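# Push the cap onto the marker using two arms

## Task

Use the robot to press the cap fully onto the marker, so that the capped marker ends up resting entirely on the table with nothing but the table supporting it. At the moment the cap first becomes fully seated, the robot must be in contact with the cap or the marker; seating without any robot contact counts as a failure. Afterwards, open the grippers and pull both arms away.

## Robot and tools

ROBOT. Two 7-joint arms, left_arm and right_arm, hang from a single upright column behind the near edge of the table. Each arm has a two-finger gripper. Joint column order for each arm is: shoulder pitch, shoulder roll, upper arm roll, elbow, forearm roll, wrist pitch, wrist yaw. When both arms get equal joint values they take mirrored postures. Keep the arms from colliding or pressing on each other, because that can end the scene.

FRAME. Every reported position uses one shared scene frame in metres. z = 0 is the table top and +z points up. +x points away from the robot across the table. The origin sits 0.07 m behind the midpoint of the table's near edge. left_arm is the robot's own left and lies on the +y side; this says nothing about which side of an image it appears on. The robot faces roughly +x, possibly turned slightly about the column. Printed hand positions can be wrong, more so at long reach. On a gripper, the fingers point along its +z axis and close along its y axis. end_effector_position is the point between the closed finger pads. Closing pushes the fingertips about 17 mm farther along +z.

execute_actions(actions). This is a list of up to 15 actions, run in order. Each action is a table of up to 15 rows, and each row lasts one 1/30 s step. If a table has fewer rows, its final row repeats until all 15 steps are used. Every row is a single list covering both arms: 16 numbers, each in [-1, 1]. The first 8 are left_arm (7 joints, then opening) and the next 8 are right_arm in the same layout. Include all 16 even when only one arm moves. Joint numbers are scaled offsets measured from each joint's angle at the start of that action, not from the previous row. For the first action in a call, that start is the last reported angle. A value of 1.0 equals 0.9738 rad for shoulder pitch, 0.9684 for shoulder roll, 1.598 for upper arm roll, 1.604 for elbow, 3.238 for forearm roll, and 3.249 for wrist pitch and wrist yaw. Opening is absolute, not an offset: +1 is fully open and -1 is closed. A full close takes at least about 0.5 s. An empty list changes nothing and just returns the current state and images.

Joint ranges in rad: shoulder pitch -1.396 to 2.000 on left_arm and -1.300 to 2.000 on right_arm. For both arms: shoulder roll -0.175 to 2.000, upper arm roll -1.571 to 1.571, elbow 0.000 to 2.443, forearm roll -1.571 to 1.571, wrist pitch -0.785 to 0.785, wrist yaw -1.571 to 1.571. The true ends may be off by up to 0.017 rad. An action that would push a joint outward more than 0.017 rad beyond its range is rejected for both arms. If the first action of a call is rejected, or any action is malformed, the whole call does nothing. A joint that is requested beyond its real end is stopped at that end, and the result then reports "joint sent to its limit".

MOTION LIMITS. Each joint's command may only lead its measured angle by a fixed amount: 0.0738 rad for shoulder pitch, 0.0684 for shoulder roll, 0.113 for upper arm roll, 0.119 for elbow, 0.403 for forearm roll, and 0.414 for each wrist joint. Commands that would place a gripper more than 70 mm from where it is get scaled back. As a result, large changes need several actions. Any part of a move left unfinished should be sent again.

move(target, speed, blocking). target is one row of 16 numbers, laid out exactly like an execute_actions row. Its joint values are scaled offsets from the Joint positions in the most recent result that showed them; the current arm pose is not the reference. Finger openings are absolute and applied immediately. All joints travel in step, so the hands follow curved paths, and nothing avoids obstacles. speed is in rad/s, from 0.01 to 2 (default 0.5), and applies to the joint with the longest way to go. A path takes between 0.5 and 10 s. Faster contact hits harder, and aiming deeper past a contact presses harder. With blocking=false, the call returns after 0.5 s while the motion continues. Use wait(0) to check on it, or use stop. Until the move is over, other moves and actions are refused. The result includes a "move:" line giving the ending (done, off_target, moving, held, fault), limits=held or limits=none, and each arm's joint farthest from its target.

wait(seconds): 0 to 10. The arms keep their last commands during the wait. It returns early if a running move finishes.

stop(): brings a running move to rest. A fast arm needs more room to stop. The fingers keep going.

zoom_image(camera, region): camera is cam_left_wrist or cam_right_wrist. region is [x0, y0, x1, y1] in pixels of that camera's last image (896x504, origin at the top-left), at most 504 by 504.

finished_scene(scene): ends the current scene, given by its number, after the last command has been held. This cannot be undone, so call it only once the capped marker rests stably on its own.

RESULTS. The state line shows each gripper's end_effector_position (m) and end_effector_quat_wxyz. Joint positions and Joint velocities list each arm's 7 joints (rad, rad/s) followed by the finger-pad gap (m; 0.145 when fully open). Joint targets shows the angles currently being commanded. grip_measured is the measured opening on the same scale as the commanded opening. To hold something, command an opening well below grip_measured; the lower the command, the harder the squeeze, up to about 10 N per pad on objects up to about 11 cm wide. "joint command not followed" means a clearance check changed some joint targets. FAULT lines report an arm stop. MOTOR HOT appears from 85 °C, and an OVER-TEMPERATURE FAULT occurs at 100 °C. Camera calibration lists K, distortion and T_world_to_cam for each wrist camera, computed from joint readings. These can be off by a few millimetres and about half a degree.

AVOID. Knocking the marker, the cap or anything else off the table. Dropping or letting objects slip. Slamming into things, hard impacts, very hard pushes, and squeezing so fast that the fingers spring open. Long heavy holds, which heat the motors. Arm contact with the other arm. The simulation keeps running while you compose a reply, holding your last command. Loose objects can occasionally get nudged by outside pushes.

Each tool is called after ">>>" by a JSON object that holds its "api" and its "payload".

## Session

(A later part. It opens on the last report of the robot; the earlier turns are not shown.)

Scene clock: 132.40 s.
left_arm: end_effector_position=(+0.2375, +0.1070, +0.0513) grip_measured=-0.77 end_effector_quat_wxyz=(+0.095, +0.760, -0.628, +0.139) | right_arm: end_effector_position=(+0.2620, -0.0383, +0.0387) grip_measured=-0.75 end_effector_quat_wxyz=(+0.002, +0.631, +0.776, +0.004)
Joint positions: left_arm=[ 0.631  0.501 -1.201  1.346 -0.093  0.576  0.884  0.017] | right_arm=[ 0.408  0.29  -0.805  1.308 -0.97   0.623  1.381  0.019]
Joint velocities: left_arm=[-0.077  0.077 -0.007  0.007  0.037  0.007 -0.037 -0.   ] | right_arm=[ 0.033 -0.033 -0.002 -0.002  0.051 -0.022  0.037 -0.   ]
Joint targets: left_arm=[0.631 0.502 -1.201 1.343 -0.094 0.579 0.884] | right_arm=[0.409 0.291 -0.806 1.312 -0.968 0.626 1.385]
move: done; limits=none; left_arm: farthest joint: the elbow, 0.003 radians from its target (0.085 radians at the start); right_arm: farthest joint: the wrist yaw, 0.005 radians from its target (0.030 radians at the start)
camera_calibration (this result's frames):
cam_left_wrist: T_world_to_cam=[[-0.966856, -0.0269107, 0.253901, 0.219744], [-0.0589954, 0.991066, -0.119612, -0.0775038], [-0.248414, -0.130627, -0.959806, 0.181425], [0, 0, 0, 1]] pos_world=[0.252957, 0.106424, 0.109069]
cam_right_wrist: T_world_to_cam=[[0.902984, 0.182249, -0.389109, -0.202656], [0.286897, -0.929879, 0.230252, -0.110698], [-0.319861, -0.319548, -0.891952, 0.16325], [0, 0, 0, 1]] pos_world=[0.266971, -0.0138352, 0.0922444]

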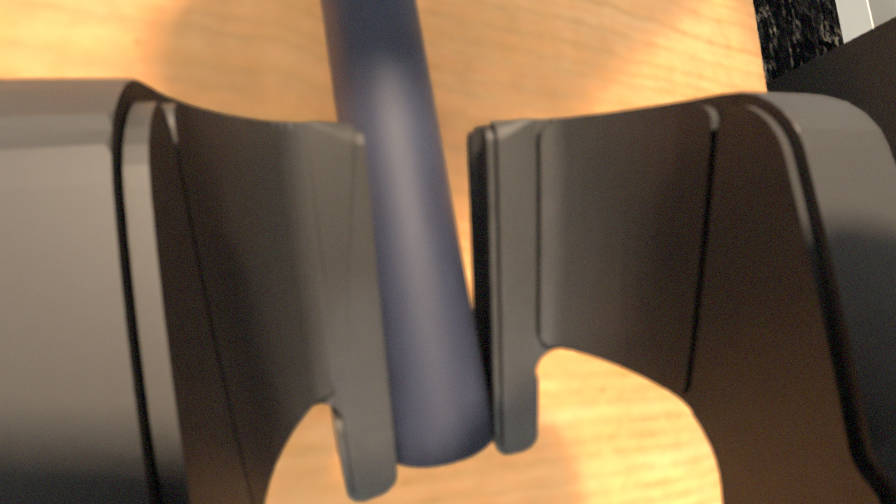

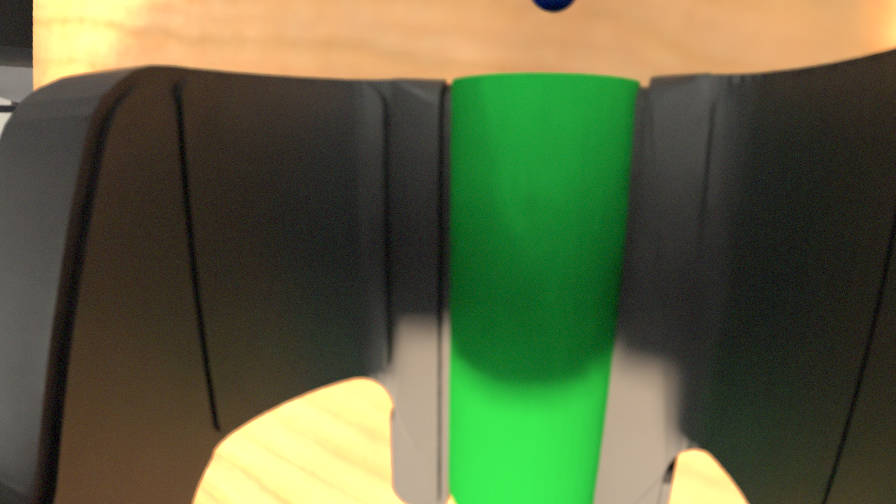

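>>> {"api": "move", "payload": {"target": [0,-0.054,0,-0.013,-0.0053,0.0105,-0.003,-1,0.005,0,0,0,0,0,0,-1], "speed": 0.08}}

Scene clock: 134.07 s.
left_arm: end_effector_position=(+0.2404, +0.0922, +0.0510) grip_measured=-0.77 end_effector_quat_wxyz=(+0.096, +0.760, -0.627, +0.139) | right_arm: end_effector_position=(+0.2623, -0.0383, +0.0389) grip_measured=-0.75 end_effector_quat_wxyz=(+0.002, +0.631, +0.776, +0.004)
Joint positions: left_arm=[ 0.631  0.449 -1.201  1.328 -0.108  0.607  0.881  0.017] | right_arm=[ 0.409  0.29  -0.805  1.308 -0.97   0.623  1.381  0.019]
Joint velocities: left_arm=[-0.055 -0.011  0.002  0.027 -0.037  0.007  0.037  0.   ] | right_arm=[ 0.033  0.055  0.002 -0.007  0.022  0.066  0.022 -0.   ]
Joint targets: left_arm=[0.631 0.449 -1.201 1.325 -0.110 0.610 0.875] | right_arm=[0.413 0.290 -0.805 1.308 -0.970 0.623 1.381]
move: done; limits=none; left_arm: farthest joint: the wrist yaw, 0.007 radians from its target (0.010 radians at the start); right_arm: farthest joint: the shoulder pitch, 0.004 radians from its target (0.005 radians at the start)
camera_calibration (this result's frames):
cam_left_wrist: T_world_to_cam=[[-0.96703, -0.0276403, 0.25316, 0.222427], [-0.0599706, 0.990852, -0.120895, -0.0624482], [-0.247502, -0.132092, -0.959841, 0.179845], [0, 0, 0, 1]] pos_world=[0.25586, 0.0917809, 0.108763]
cam_right_wrist: T_world_to_cam=[[0.903275, 0.182307, -0.388406, -0.202955], [0.286724, -0.929913, 0.230329, -0.110732], [-0.319193, -0.319416, -0.892238, 0.163377], [0, 0, 0, 1]] pos_world=[0.267222, -0.0137857, 0.0924472]

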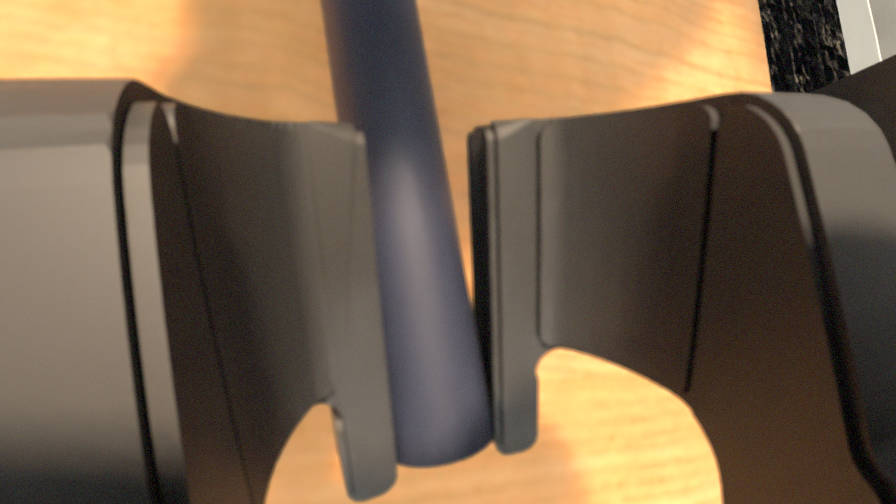

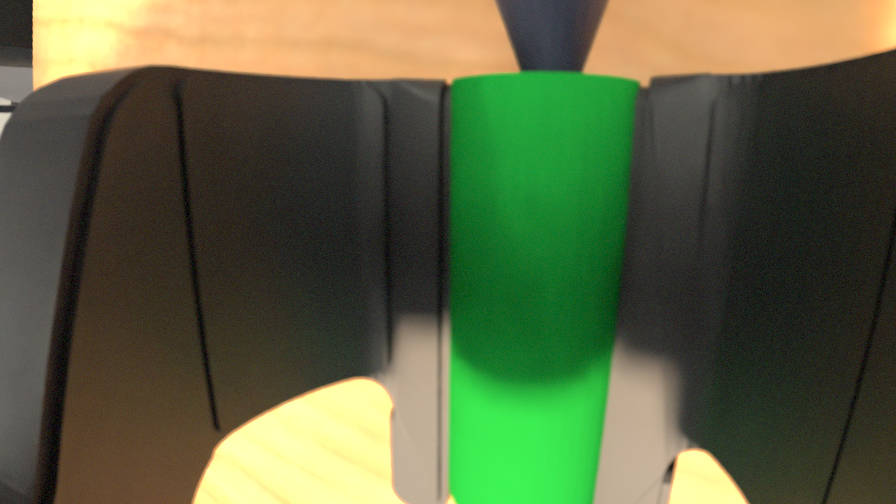

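>>> {"api": "move", "payload": {"target": [0.002,-0.056,0,-0.0155,-0.0055,0.0098,-0.0025,-1,0.0055,0,0,0,0,0,0,-1], "speed": 0.06}}

Scene clock: 135.83 s.
left_arm: end_effector_position=(+0.2430, +0.0773, +0.0506) grip_measured=-0.77 end_effector_quat_wxyz=(+0.096, +0.760, -0.627, +0.139) | right_arm: end_effector_position=(+0.2627, -0.0382, +0.0392) grip_measured=-0.75 end_effector_quat_wxyz=(+0.003, +0.631, +0.776, +0.004)
Joint positions: left_arm=[ 0.631  0.395 -1.201  1.307 -0.125  0.636  0.879  0.017] | right_arm=[ 0.41   0.29  -0.805  1.308 -0.97   0.623  1.381  0.019]
Joint velocities: left_arm=[ 0.011  0.099  0.002 -0.022  0.051  0.022  0.007 -0.   ] | right_arm=[-0.011  0.011 -0.012 -0.007  0.007  0.051 -0.066  0.   ]
Joint targets: left_arm=[0.633 0.395 -1.201 1.304 -0.126 0.639 0.873] | right_arm=[0.414 0.290 -0.805 1.308 -0.970 0.623 1.381]
move: done; limits=none; left_arm: farthest joint: the wrist yaw, 0.006 radians from its target (0.008 radians at the start); right_arm: farthest joint: the shoulder pitch, 0.005 radians from its target (0.006 radians at the start)
camera_calibration (this result's frames):
cam_left_wrist: T_world_to_cam=[[-0.966823, -0.0276351, 0.253947, 0.224472], [-0.0603699, 0.990689, -0.122031, -0.0473516], [-0.24821, -0.133313, -0.959489, 0.178443], [0, 0, 0, 1]] pos_world=[0.258458, 0.0769028, 0.108432]
cam_right_wrist: T_world_to_cam=[[0.90371, 0.182393, -0.387351, -0.203402], [0.286466, -0.929964, 0.230445, -0.110783], [-0.318191, -0.319218, -0.892667, 0.163567], [0, 0, 0, 1]] pos_world=[0.267598, -0.0137115, 0.0927519]

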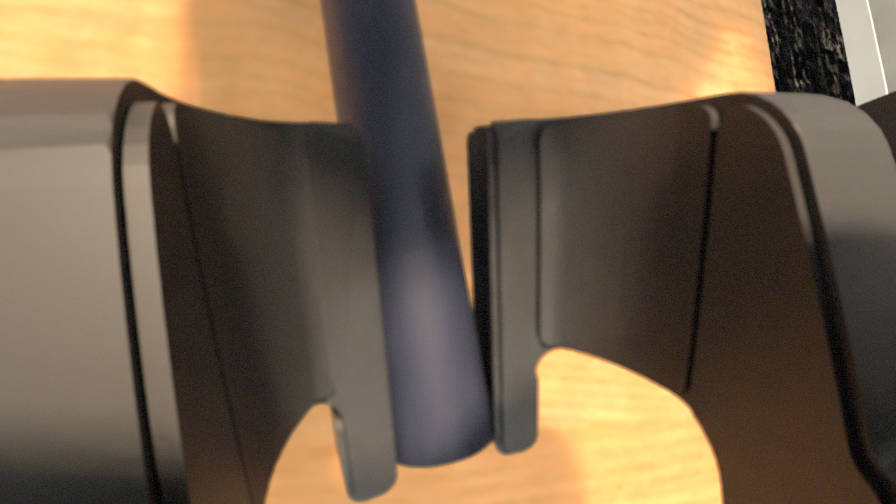

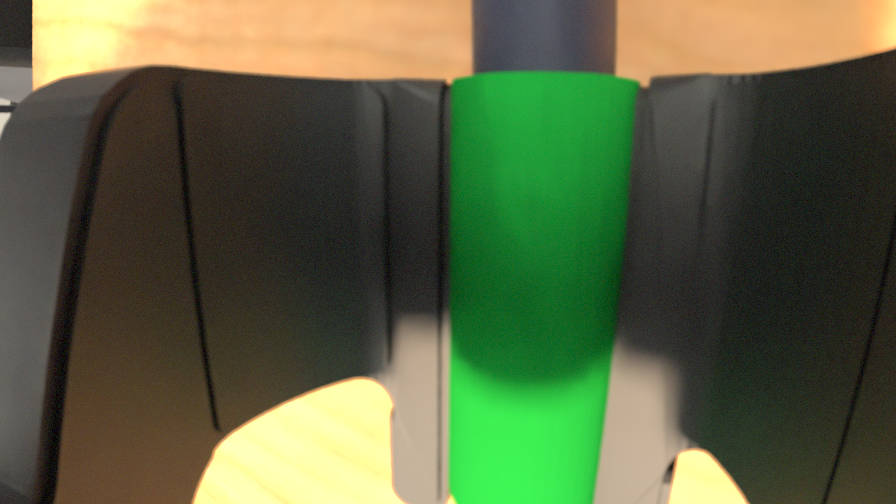

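>>> {"api": "move", "payload": {"target": [0.004,-0.066,0,-0.021,-0.0065,0.0107,-0.0033,-1,0,0,0,0,0,0,0,-1], "speed": 0.07}}

Scene clock: 137.73 s.
left_arm: end_effector_position=(+0.2463, +0.0611, +0.0501) grip_measured=-0.77 end_effector_quat_wxyz=(+0.095, +0.761, -0.626, +0.139) | right_arm: end_effector_position=(+0.2628, -0.0382, +0.0392) grip_measured=-0.75 end_effector_quat_wxyz=(+0.003, +0.631, +0.776, +0.004)
Joint positions: left_arm=[ 0.631  0.332 -1.201  1.276 -0.145  0.668  0.874  0.017] | right_arm=[ 0.41   0.29  -0.805  1.308 -0.97   0.623  1.381  0.019]
Joint velocities: left_arm=[ 0.033  0.033 -0.002 -0.007 -0.037  0.037  0.037 -0.   ] | right_arm=[-0.055 -0.011  0.022 -0.002 -0.007 -0.022 -0.037  0.   ]
Joint targets: left_arm=[0.635 0.331 -1.201 1.273 -0.146 0.671 0.868] | right_arm=[0.410 0.290 -0.805 1.308 -0.970 0.623 1.381]
move: done; limits=none; left_arm: farthest joint: the wrist yaw, 0.006 radians from its target (0.011 radians at the start); right_arm: farthest joint: the shoulder pitch, 0.000 radians from its target (0.000 radians at the start)
camera_calibration (this result's frames):
cam_left_wrist: T_world_to_cam=[[-0.966889, -0.0313606, 0.253263, 0.227648], [-0.0635028, 0.990771, -0.119753, -0.0305065], [-0.24717, -0.131871, -0.959957, 0.176295], [0, 0, 0, 1]] pos_world=[0.261748, 0.0606123, 0.107928]
cam_right_wrist: T_world_to_cam=[[0.903809, 0.182345, -0.387144, -0.203472], [0.286452, -0.92989, 0.23076, -0.110841], [-0.317923, -0.319461, -0.892675, 0.163489], [0, 0, 0, 1]] pos_world=[0.267627, -0.0137389, 0.0927478]

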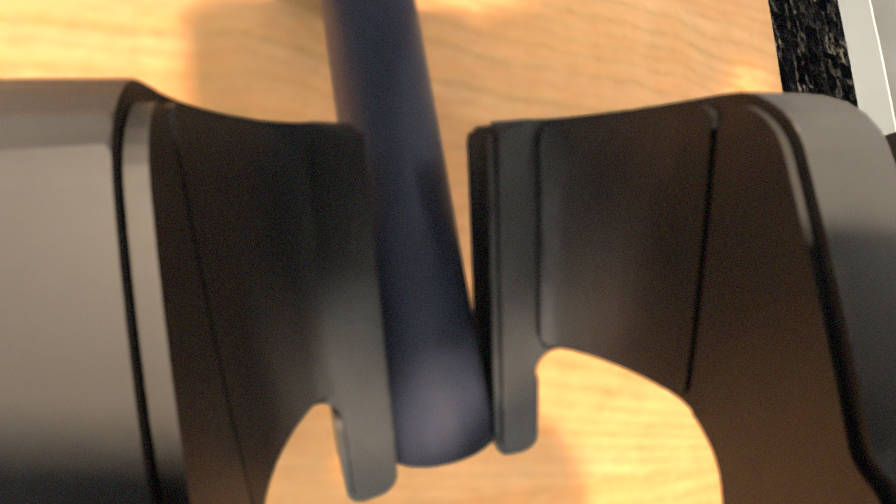

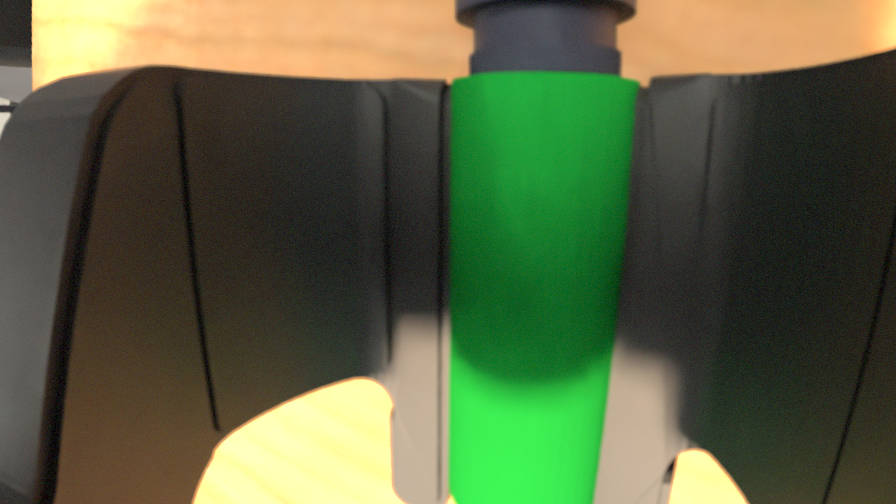

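>>> {"api": "move", "payload": {"target": [0.004,-0.042,0,-0.009,0,0.001,-0.003,-1,0,-0.012,0,0,0.007,-0.002,0,-1], "speed": 0.04}}

Scene clock: 139.80 s.
left_arm: end_effector_position=(+0.2477, +0.0562, +0.0489) grip_measured=-0.77 end_effector_quat_wxyz=(+0.090, +0.764, -0.625, +0.135) | right_arm: end_effector_position=(+0.2630, -0.0389, +0.0387) grip_measured=-0.75 end_effector_quat_wxyz=(+0.004, +0.631, +0.776, +0.003)
Joint positions: left_arm=[ 0.631  0.305 -1.201  1.259 -0.161  0.689  0.874  0.017] | right_arm=[ 0.41   0.29  -0.805  1.305 -0.973  0.623  1.381  0.019]
Joint velocities: left_arm=[-0.033 -0.011  0.007 -0.007 -0.037  0.022  0.007 -0.   ] | right_arm=[ 0.055  0.011  0.007  0.002  0.037 -0.022 -0.095 -0.   ]
Joint targets: left_arm=[0.635 0.291 -1.201 1.262 -0.145 0.672 0.865] | right_arm=[0.410 0.279 -0.805 1.308 -0.948 0.616 1.381]
move: off_target (left_arm, right_arm); limits=none; left_arm: farthest joint: the wrist pitch, 0.017 radians from its target (0.003 radians at the start); right_arm: farthest joint: the forearm roll, 0.026 radians from its target (0.023 radians at the start)
camera_calibration (this result's frames):
cam_left_wrist: T_world_to_cam=[[-0.966412, -0.0399942, 0.253866, 0.229526], [-0.0693262, 0.991767, -0.107666, -0.024914], [-0.24747, -0.121649, -0.961228, 0.174379], [0, 0, 0, 1]] pos_world=[0.263243, 0.0551017, 0.106667]
cam_right_wrist: T_world_to_cam=[[0.904114, 0.180425, -0.38733, -0.203858], [0.285684, -0.929328, 0.233954, -0.111304], [-0.317746, -0.322175, -0.891763, 0.162727], [0, 0, 0, 1]] pos_world=[0.267815, -0.0142305, 0.0921939]

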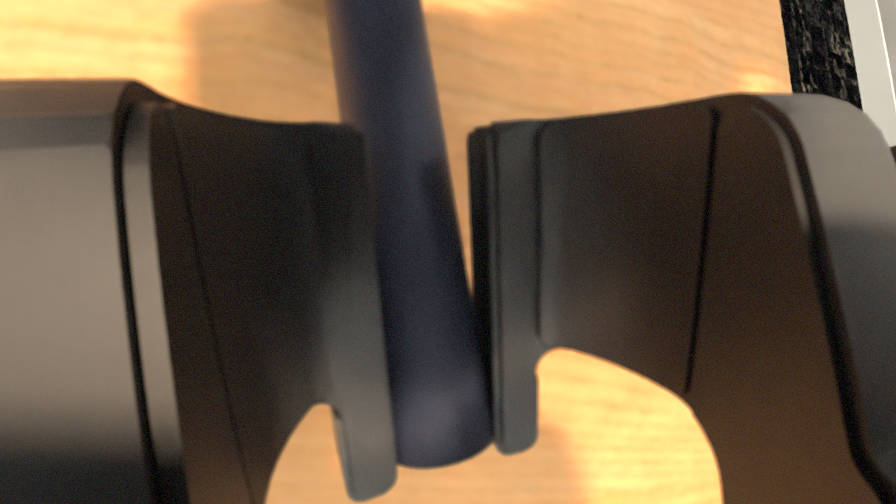

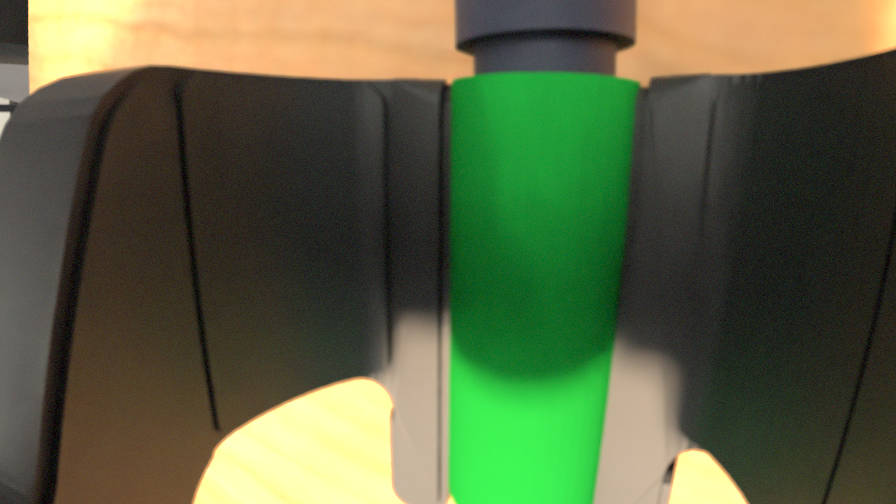

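>>> {"api": "execute_actions", "payload": {"actions": [[[0.004,-0.015,0,0.002,0.0052,-0.0055,-0.002,-1,0,-0.012,0,0.002,0.0078,-0.002,0,-1],[0.004,-0.0165,0,0.002,0.0056,-0.0059,-0.002,-1,0,-0.0128,0,0.002,0.0082,-0.002,0,-1],[0.004,-0.018,0,0.002,0.006,-0.0063,-0.002,-1,0,-0.0136,0,0.002,0.0086,-0.002,0,-1],[0.004,-0.0195,0,0.002,0.0064,-0.0067,-0.002,-1,0,-0.0144,0,0.002,0.009,-0.002,0,-1],[0.004,-0.021,0,0.002,0.0068,-0.0071,-0.002,-1,0,-0.0152,0,0.002,0.0094,-0.002,0,-1],[0.004,-0.0225,0,0.002,0.0072,-0.0075,-0.002,-1,0,-0.016,0,0.002,0.0098,-0.0025,0,-1],[0.004,-0.024,0,0.002,0.0076,-0.0079,-0.002,-1,0,-0.0168,0,0.002,0.0102,-0.0025,0,-1],[0.004,-0.0255,0,0.002,0.008,-0.0083,-0.002,-1,0,-0.0176,0,0.002,0.0106,-0.0025,0,-1],[0.004,-0.027,0,0.002,0.0084,-0.0087,-0.002,-1,0,-0.0184,0,0.002,0.011,-0.003,0,-1],[0.004,-0.0285,0,0.002,0.0088,-0.0091,-0.002,-1,0,-0.0192,0,0.002,0.0114,-0.003,0,-1],[0.004,-0.03,0,0.002,0.0092,-0.0095,-0.002,-1,0,-0.02,0,0.002,0.0118,-0.003,0,-1],[0.004,-0.0315,0,0.002,0.0096,-0.0099,-0.002,-1,0,-0.021,0,0.002,0.0123,-0.003,0,-1]]]}}

Scene clock: 143.37 s.
left_arm: end_effector_position=(+0.2482, +0.0513, +0.0498) grip_measured=-0.77 end_effector_quat_wxyz=(+0.093, +0.762, -0.626, +0.138) | right_arm: end_effector_position=(+0.2625, -0.0383, +0.0386) grip_measured=-0.75 end_effector_quat_wxyz=(+0.002, +0.631, +0.776, +0.003)
Joint positions: left_arm=[ 0.632  0.292 -1.201  1.254 -0.161  0.689  0.874  0.017] | right_arm=[ 0.41   0.288 -0.804  1.303 -0.971  0.623  1.381  0.019]
Joint velocities: left_arm=[-0.011  0.033  0.007 -0.002 -0.022 -0.007 -0.022  0.   ] | right_arm=[-0.011  0.055 -0.007  0.002 -0.007 -0.051 -0.007 -0.   ]
Joint targets: left_arm=[0.635 0.274 -1.201 1.262 -0.130 0.656 0.868] | right_arm=[0.410 0.270 -0.805 1.308 -0.933 0.613 1.381]
camera_calibration (this result's frames):
cam_left_wrist: T_world_to_cam=[[-0.966881, -0.0338407, 0.252975, 0.229404], [-0.0648051, 0.991239, -0.115089, -0.0207065], [-0.246864, -0.127671, -0.960603, 0.174919], [0, 0, 0, 1]] pos_world=[0.263646, 0.0506205, 0.107611]
cam_right_wrist: T_world_to_cam=[[0.903077, 0.180547, -0.389685, -0.203282], [0.285723, -0.929987, 0.231272, -0.110485], [-0.320647, -0.320198, -0.891436, 0.163458], [0, 0, 0, 1]] pos_world=[0.26756, -0.0137085, 0.0920489]

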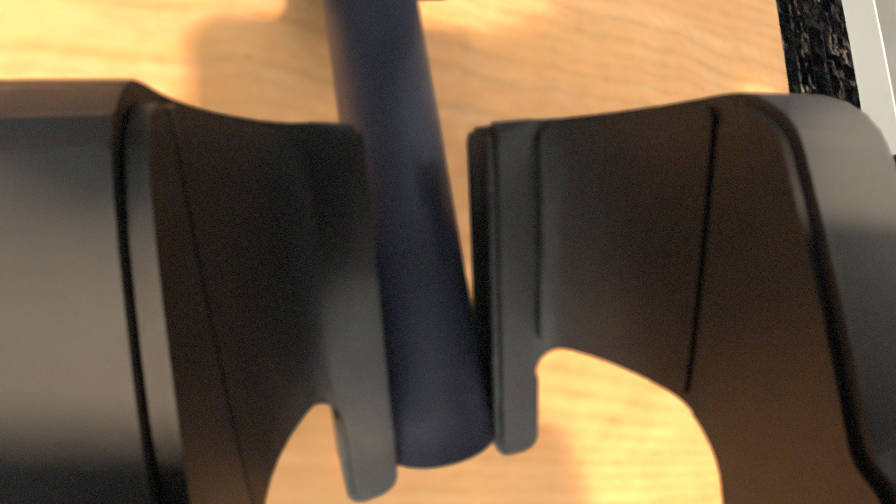

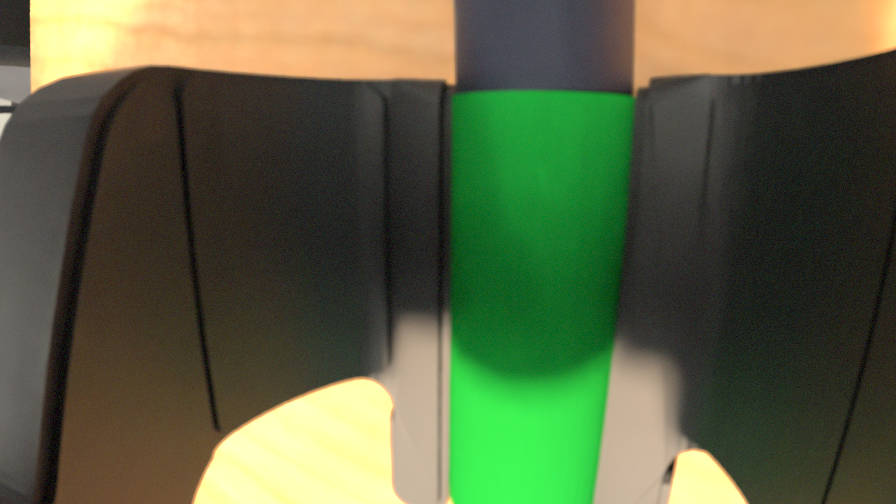

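Seated.

>>> {"api": "execute_actions", "payload": {"actions": [[[0,-0.012,0,0,0.006,-0.006,0,-1,0,-0.012,0,0,0.008,0,0,-1],[0,-0.006,0,0,0.003,-0.003,0,-1,0,-0.006,0,0,0.004,0,0,-1],[0,0,0,0,0,0,0,-1,0,0,0,0,0,0,0,-1],[0,0,0,0,0,0,0,-1,0,0,0,0,0,0,0,-1],[0,0,0,0,0,0,0,-0.88,0,0,0,0,0,0,0,-1],[0,0,0,0,0,0,0,-0.8,0,0,0,0,0,0,0,-1],[0,0,0,0,0,0,0,-0.75,0,0,0,0,0,0,0,-1],[0,0,0,0,0,0,0,-0.7,0,0,0,0,0,0,0,-1],[0,0,0,0,0,0,0,-0.64,0,0,0,0,0,0,0,-1],[0,0,0,0,0,0,0,-0.57,0,0,0,0,0,0,0,-1],[0,0,0,0,0,0,0,-0.5,0,0,0,0,0,0,0,-1],[0,0,0,0,0,0,0,-0.42,0,0,0,0,0,0,0,-1],[0,0,0,0,0,0,0,-0.35,0,0,0,0,0,0,0,-1]]]}}

>>> {"api": "move", "payload": {"target": [0.03,0.35,0,0.12,0.03,-0.05,0,-0.35,-0.0103,-0.047,0,-0.09,0.0105,-0.017,-0.0395,-1], "speed": 0.3}}

Scene clock: 145.87 s.
left_arm: end_effector_position=(+0.2483, +0.0526, +0.0491) grip_measured=-0.35 end_effector_quat_wxyz=(+0.092, +0.763, -0.625, +0.136) | right_arm: end_effector_position=(+0.2628, -0.0391, +0.0382) grip_measured=-0.75 end_effector_quat_wxyz=(+0.003, +0.632, +0.775, +0.002)
Joint positions: left_arm=[ 0.632  0.293 -1.201  1.252 -0.162  0.69   0.874  0.049] | right_arm=[ 0.41   0.289 -0.804  1.302 -0.973  0.624  1.381  0.019]
Joint velocities: left_arm=[-0.077 -0.055  0.017 -0.007  0.007  0.022  0.037 -0.   ] | right_arm=[-0.011 -0.033 -0.002  0.002 -0.007 -0.022  0.081  0.   ]
Joint targets: left_arm=[0.632 0.292 -1.201 1.254 -0.160 0.689 0.874] | right_arm=[0.410 0.288 -0.804 1.304 -0.971 0.623 1.381]
camera_calibration (this result's frames):
cam_left_wrist: T_world_to_cam=[[-0.966462, -0.0377398, 0.254022, 0.229786], [-0.0679209, 0.991484, -0.111111, -0.0214698], [-0.247666, -0.124638, -0.960795, 0.174488], [0, 0, 0, 1]] pos_world=[0.263836, 0.0517068, 0.106891]
cam_right_wrist: T_world_to_cam=[[0.903606, 0.177657, -0.389789, -0.203709], [0.283828, -0.929842, 0.234169, -0.110873], [-0.32084, -0.322229, -0.890635, 0.162907], [0, 0, 0, 1]] pos_world=[0.267808, -0.014411, 0.0916502]

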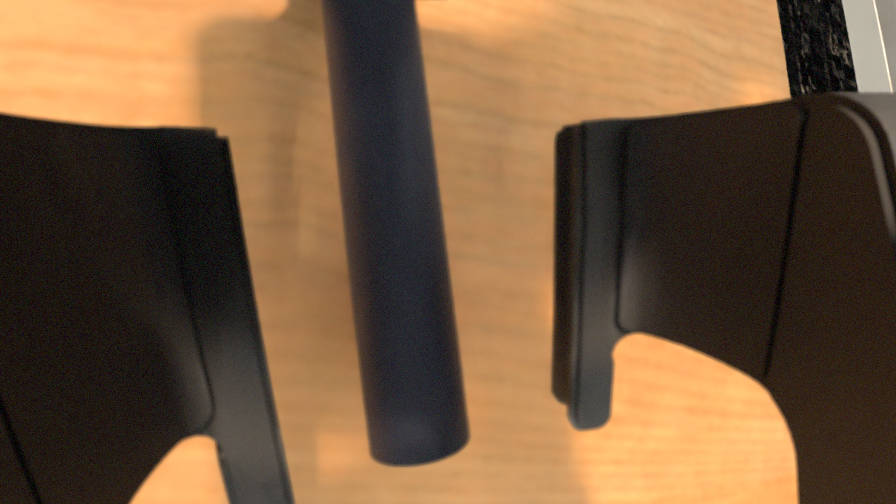

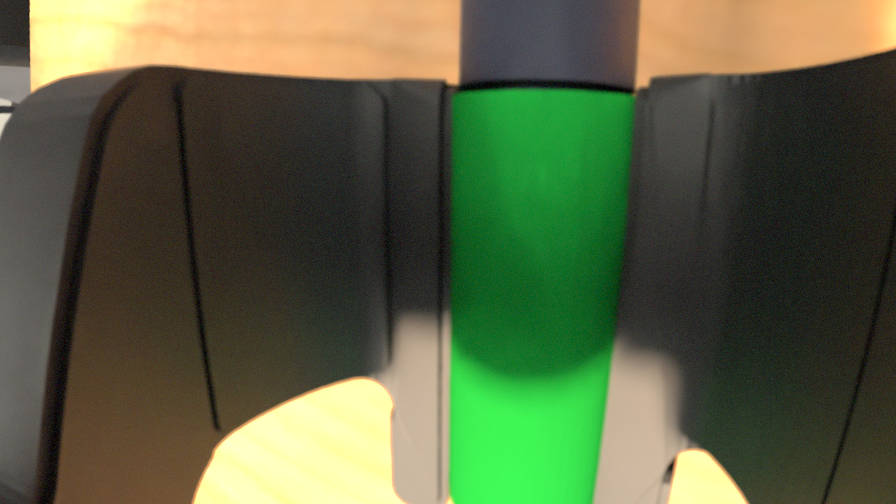

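Scene clock: 147.33 s.
left_arm: end_effector_position=(+0.2407, +0.1365, +0.0693) grip_measured=-0.35 end_effector_quat_wxyz=(+0.073, +0.752, -0.636, +0.157) | right_arm: end_effector_position=(+0.2633, -0.0403, +0.0118) grip_measured=-0.75 end_effector_quat_wxyz=(+0.005, +0.633, +0.774, +0.001)
Joint positions: left_arm=[ 0.659  0.632 -1.201  1.442 -0.066  0.531  0.874  0.049] | right_arm=[ 0.401  0.245 -0.804  1.16  -0.941  0.572  1.259  0.019]
Joint velocities: left_arm=[-0.033  0.011  0.002  0.012 -0.022  0.022  0.022 -0.   ] | right_arm=[-0.055 -0.077 -0.007 -0.002  0.022 -0.095  0.007 -0.   ]
Joint targets: left_arm=[0.661 0.632 -1.201 1.444 -0.064 0.528 0.874] | right_arm=[0.399 0.243 -0.804 1.158 -0.939 0.569 1.253]
move: done; limits=none; left_arm: farthest joint: the wrist pitch, 0.003 radians from its target (0.163 radians at the start); right_arm: farthest joint: the wrist yaw, 0.006 radians from its target (0.128 radians at the start)
camera_calibration (this result's frames):
cam_left_wrist: T_world_to_cam=[[-0.980645, -0.0167322, 0.19508, 0.225094], [-0.0391396, 0.992984, -0.111581, -0.109983], [-0.191845, -0.117056, -0.97442, 0.188903], [0, 0, 0, 1]] pos_world=[0.252672, 0.13509, 0.127887]
cam_right_wrist: T_world_to_cam=[[0.904197, 0.173776, -0.390167, -0.214612], [0.281491, -0.929487, 0.238362, -0.105402], [-0.321233, -0.325355, -0.889356, 0.139157], [0, 0, 0, 1]] pos_world=[0.268423, -0.0154002, 0.0651494]

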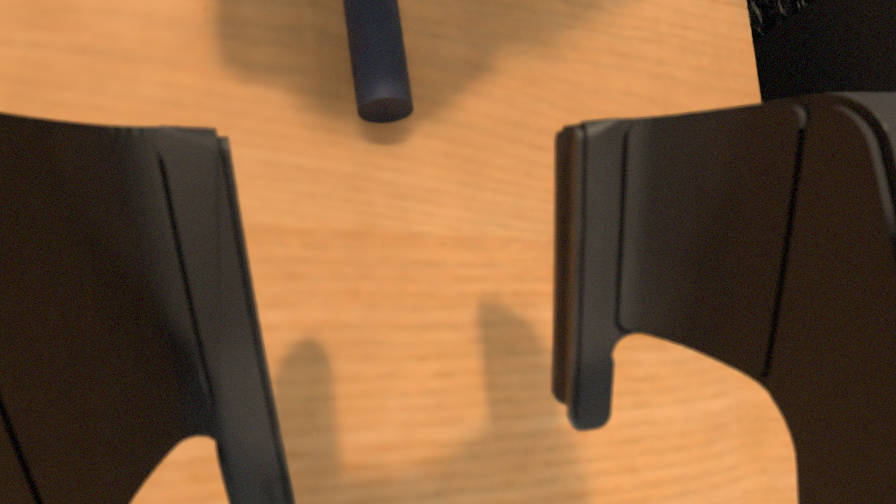

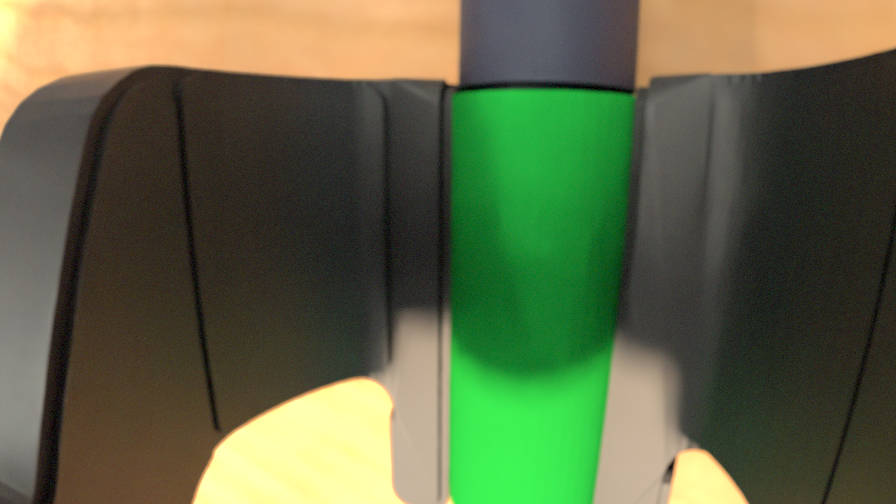

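>>> {"api": "execute_actions", "payload": {"actions": [[[0,0,0,0,0,0,0,-0.35,0,-0.003,0,0,0,0,0,-1],[0,0,0,0,0,0,0,-0.35,0,-0.005,0,0,0,0,0,-1],[0,0,0,0,0,0,0,-0.35,0,-0.006,0,0,0,0,0,-1],[0,0,0,0,0,0,0,-0.35,0,-0.006,0,0,0,0,0,-1],[0,0,0,0,0,0,0,-0.35,0,-0.006,0,0,0,0,0,-0.88],[0,0,0,0,0,0,0,-0.35,0,-0.006,0,0,0,0,0,-0.79],[0,0,0,0,0,0,0,-0.35,0,-0.006,0,0,0,0,0,-0.74],[0,0,0,0,0,0,0,-0.35,0,-0.006,0,0,0,0,0,-0.7],[0,0,0,0,0,0,0,-0.35,0,-0.006,0,0,0,0,0,-0.65],[0,0,0,0,0,0,0,-0.35,0,-0.006,0,0,0,0,0,-0.59],[0,0,0,0,0,0,0,-0.35,0,-0.006,0,0,0,0,0,-0.52],[0,0,0,0,0,0,0,-0.35,0,-0.006,0,0,0,0,0,-0.45],[0,0,0,0,0,0,0,-0.35,0,-0.006,0,0,0,0,0,-0.38],[0,0,0,0,0,0,0,-0.35,0,-0.006,0,0,0,0,0,-0.3]]]}}

Scene clock: 150.80 s.
left_arm: end_effector_position=(+0.2407, +0.1365, +0.0693) grip_measured=-0.35 end_effector_quat_wxyz=(+0.073, +0.752, -0.636, +0.157) | right_arm: end_effector_position=(+0.2626, -0.0373, +0.0122) grip_measured=-0.30 end_effector_quat_wxyz=(+0.003, +0.632, +0.775, +0.002)
Joint positions: left_arm=[ 0.659  0.632 -1.201  1.442 -0.066  0.531  0.874  0.049] | right_arm=[ 0.401  0.238 -0.804  1.16  -0.941  0.572  1.259  0.053]
Joint velocities: left_arm=[-0.033 -0.011  0.002  0.002  0.022 -0.007  0.037 -0.   ] | right_arm=[ 0.011 -0.011 -0.012  0.007 -0.037  0.037  0.066  0.   ]
Joint targets: left_arm=[0.659 0.632 -1.201 1.442 -0.066 0.531 0.874] | right_arm=[0.401 0.239 -0.804 1.160 -0.941 0.572 1.259]
camera_calibration (this result's frames):
cam_left_wrist: T_world_to_cam=[[-0.980645, -0.0167322, 0.19508, 0.225094], [-0.0391396, 0.992984, -0.111581, -0.109983], [-0.191845, -0.117056, -0.97442, 0.188903], [0, 0, 0, 1]] pos_world=[0.252672, 0.13509, 0.127887]
cam_right_wrist: T_world_to_cam=[[0.9033, 0.178348, -0.390182, -0.213896], [0.284116, -0.930151, 0.232587, -0.103097], [-0.321447, -0.320953, -0.890877, 0.140474], [0, 0, 0, 1]] pos_world=[0.267658, -0.012662, 0.0656657]

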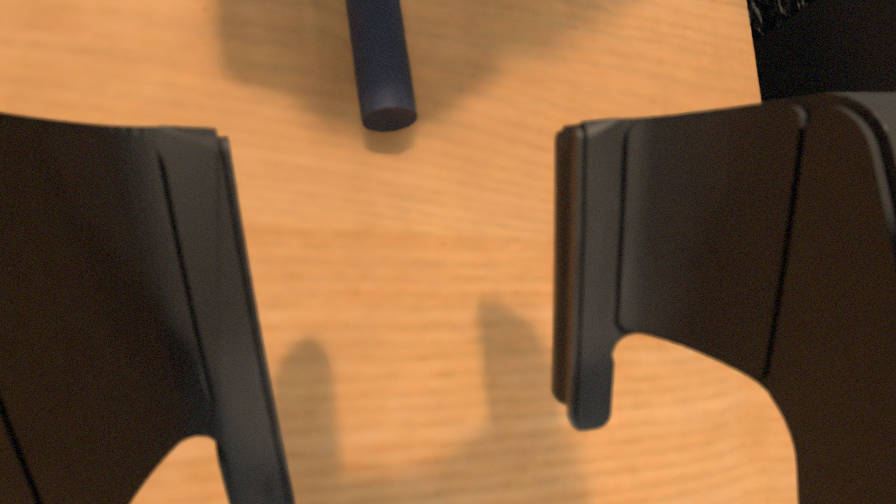

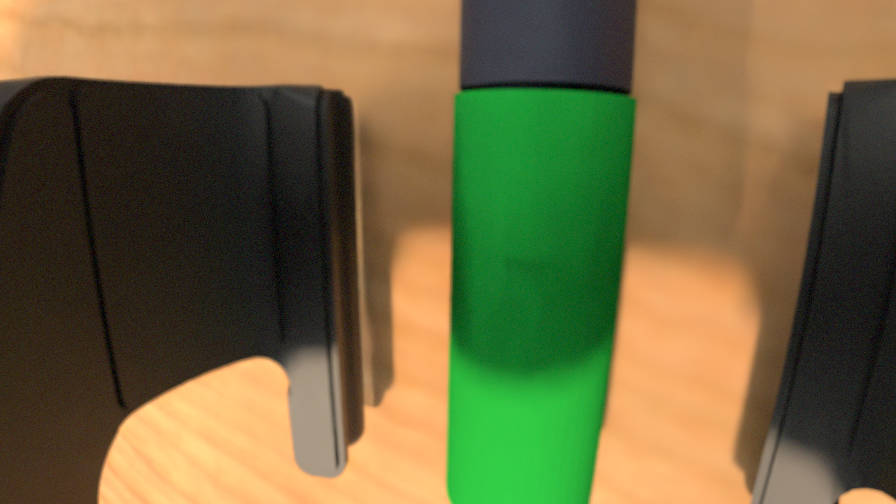

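>>> {"api": "move", "payload": {"target": [0,0.1,0,0.05,0,0,0,-0.35,0.025,0.16,0,0.24,-0.02,0.03,0.08,-0.3], "speed": 0.7}}

>>> {"api": "move", "payload": {"target": [0,0.1,0,0,0,0,0,-0.35,0,0.35,0,0.05,0,0,0,-0.3], "speed": 0.8}}

>>> {"api": "finished_scene", "payload": {"scene": 2}}

Scene clock: 153.47 s.
left_arm: end_effector_position=(+0.2331, +0.1584, +0.0776) grip_measured=-0.35 end_effector_quat_wxyz=(+0.056, +0.752, -0.639, +0.152) | right_arm: end_effector_position=(+0.2647, -0.0445, +0.0808) grip_measured=-0.30 end_effector_quat_wxyz=(+0.018, +0.616, +0.787, +0.028)
Joint positions: left_arm=[ 0.659  0.728 -1.201  1.52  -0.066  0.531  0.874  0.049] | right_arm=[ 0.423  0.392 -0.804  1.542 -1.003  0.666  1.513  0.053]
Joint velocities: left_arm=[-0.055 -0.011  0.002  0.017 -0.037  0.007 -0.007 -0.   ] | right_arm=[-0.055 -0.055 -0.017  0.007  0.007  0.037 -0.081 -0.   ]
Joint targets: left_arm=[0.659 0.729 -1.201 1.522 -0.066 0.531 0.874] | right_arm=[0.425 0.393 -0.804 1.544 -1.005 0.669 1.519]
move: done; limits=none; left_arm: farthest joint: the elbow, 0.003 radians from its target (0.080 radians at the start); right_arm: farthest joint: the wrist yaw, 0.006 radians from its target (0.260 radians at the start)
camera_calibration (this result's frames):
cam_left_wrist: T_world_to_cam=[[-0.983548, -0.0236948, 0.179089, 0.219362], [-0.0383834, 0.996135, -0.0790035, -0.134388], [-0.176524, -0.0845777, -0.980656, 0.189849], [0, 0, 0, 1]] pos_world=[0.244108, 0.155123, 0.136274]
cam_right_wrist: T_world_to_cam=[[0.915701, 0.221164, -0.335526, -0.193551], [0.30754, -0.923107, 0.230851, -0.132081], [-0.258671, -0.314579, -0.913307, 0.18545], [0, 0, 0, 1]] pos_world=[0.265826, -0.0207794, 0.134922]

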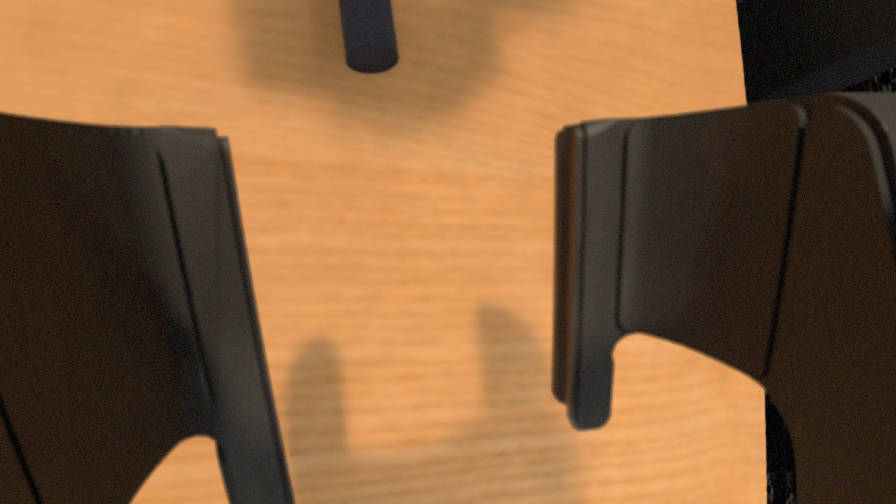

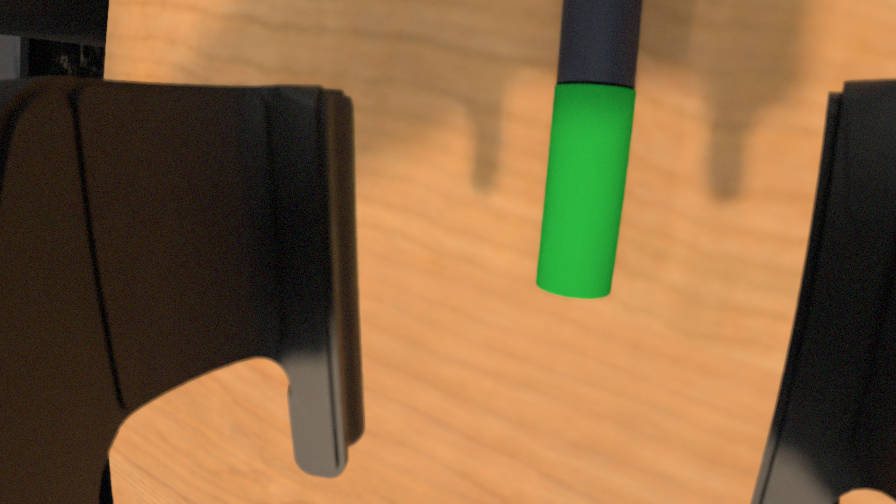

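Scene clock: 154.30 s.
left_arm: end_effector_position=(+0.2262, +0.2005, +0.0758) grip_measured=-0.35 end_effector_quat_wxyz=(+0.027, +0.773, -0.621, +0.124) | right_arm: end_effector_position=(+0.2911, -0.1682, +0.0956) grip_measured=-0.30 end_effector_quat_wxyz=(+0.137, +0.641, +0.754, -0.044)
Joint positions: left_arm=[ 0.659  0.825 -1.201  1.52  -0.066  0.531  0.874  0.049] | right_arm=[ 0.423  0.732 -0.804  1.62  -1.005  0.666  1.512  0.053]
Joint velocities: left_arm=[ 0.011 -0.077  0.002 -0.002  0.051  0.007 -0.007 -0.   ] | right_arm=[-0.033  0.033  0.002  0.002  0.022  0.007  0.022 -0.   ]
Joint targets: left_arm=[0.659 0.825 -1.201 1.519 -0.066 0.531 0.874] | right_arm=[0.423 0.731 -0.804 1.622 -1.004 0.666 1.513]
move: done; limits=none; left_arm: farthest joint: the shoulder pitch, 0.000 radians from its target (0.000 radians at the start); right_arm: farthest joint: the elbow, 0.002 radians from its target (0.080 radians at the start)
camera_calibration (this result's frames):
cam_left_wrist: T_world_to_cam=[[-0.977341, -0.0954196, 0.188945, 0.226147], [-0.0977674, 0.995204, -0.00312279, -0.168793], [-0.187741, -0.0215247, -0.981983, 0.180439], [0, 0, 0, 1]] pos_world=[0.238396, 0.193446, 0.133931]
cam_right_wrist: T_world_to_cam=[[0.958991, 0.0568431, -0.277679, -0.231143], [0.191201, -0.852942, 0.485729, -0.236538], [-0.209234, -0.518902, -0.828832, 0.110037], [0, 0, 0, 1]] pos_world=[0.289914, -0.131516, 0.141912]

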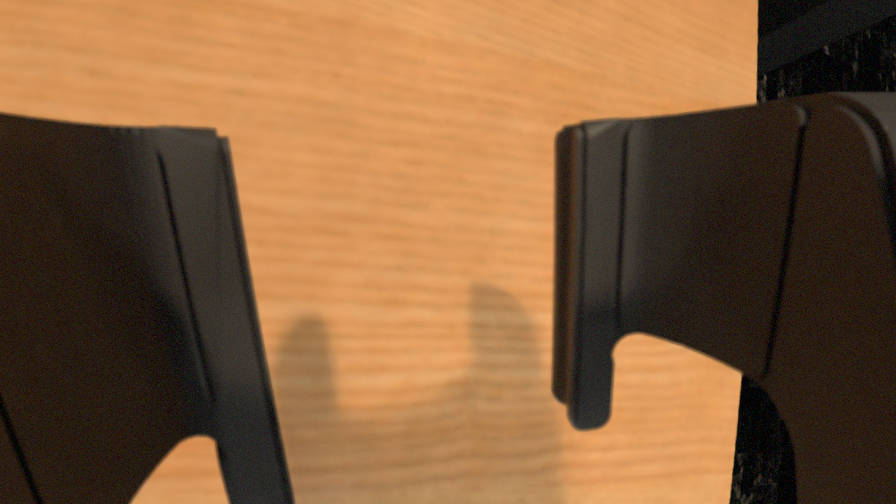

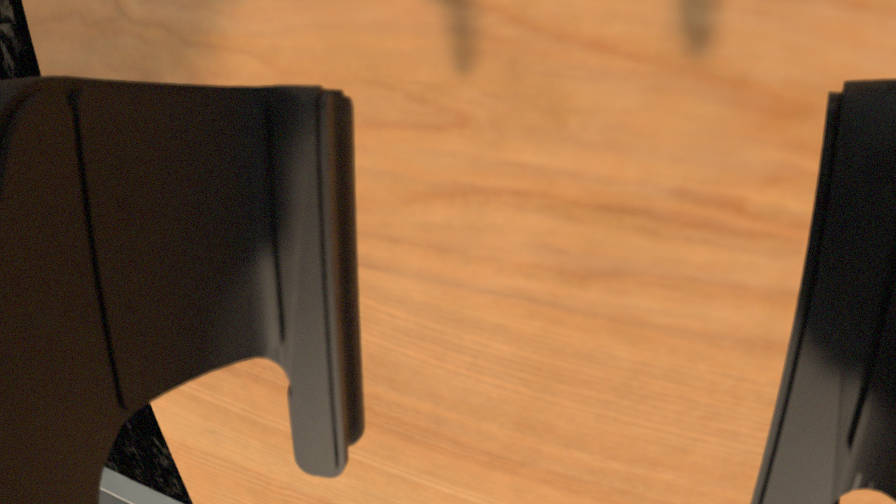

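The scene is finished: the task was done.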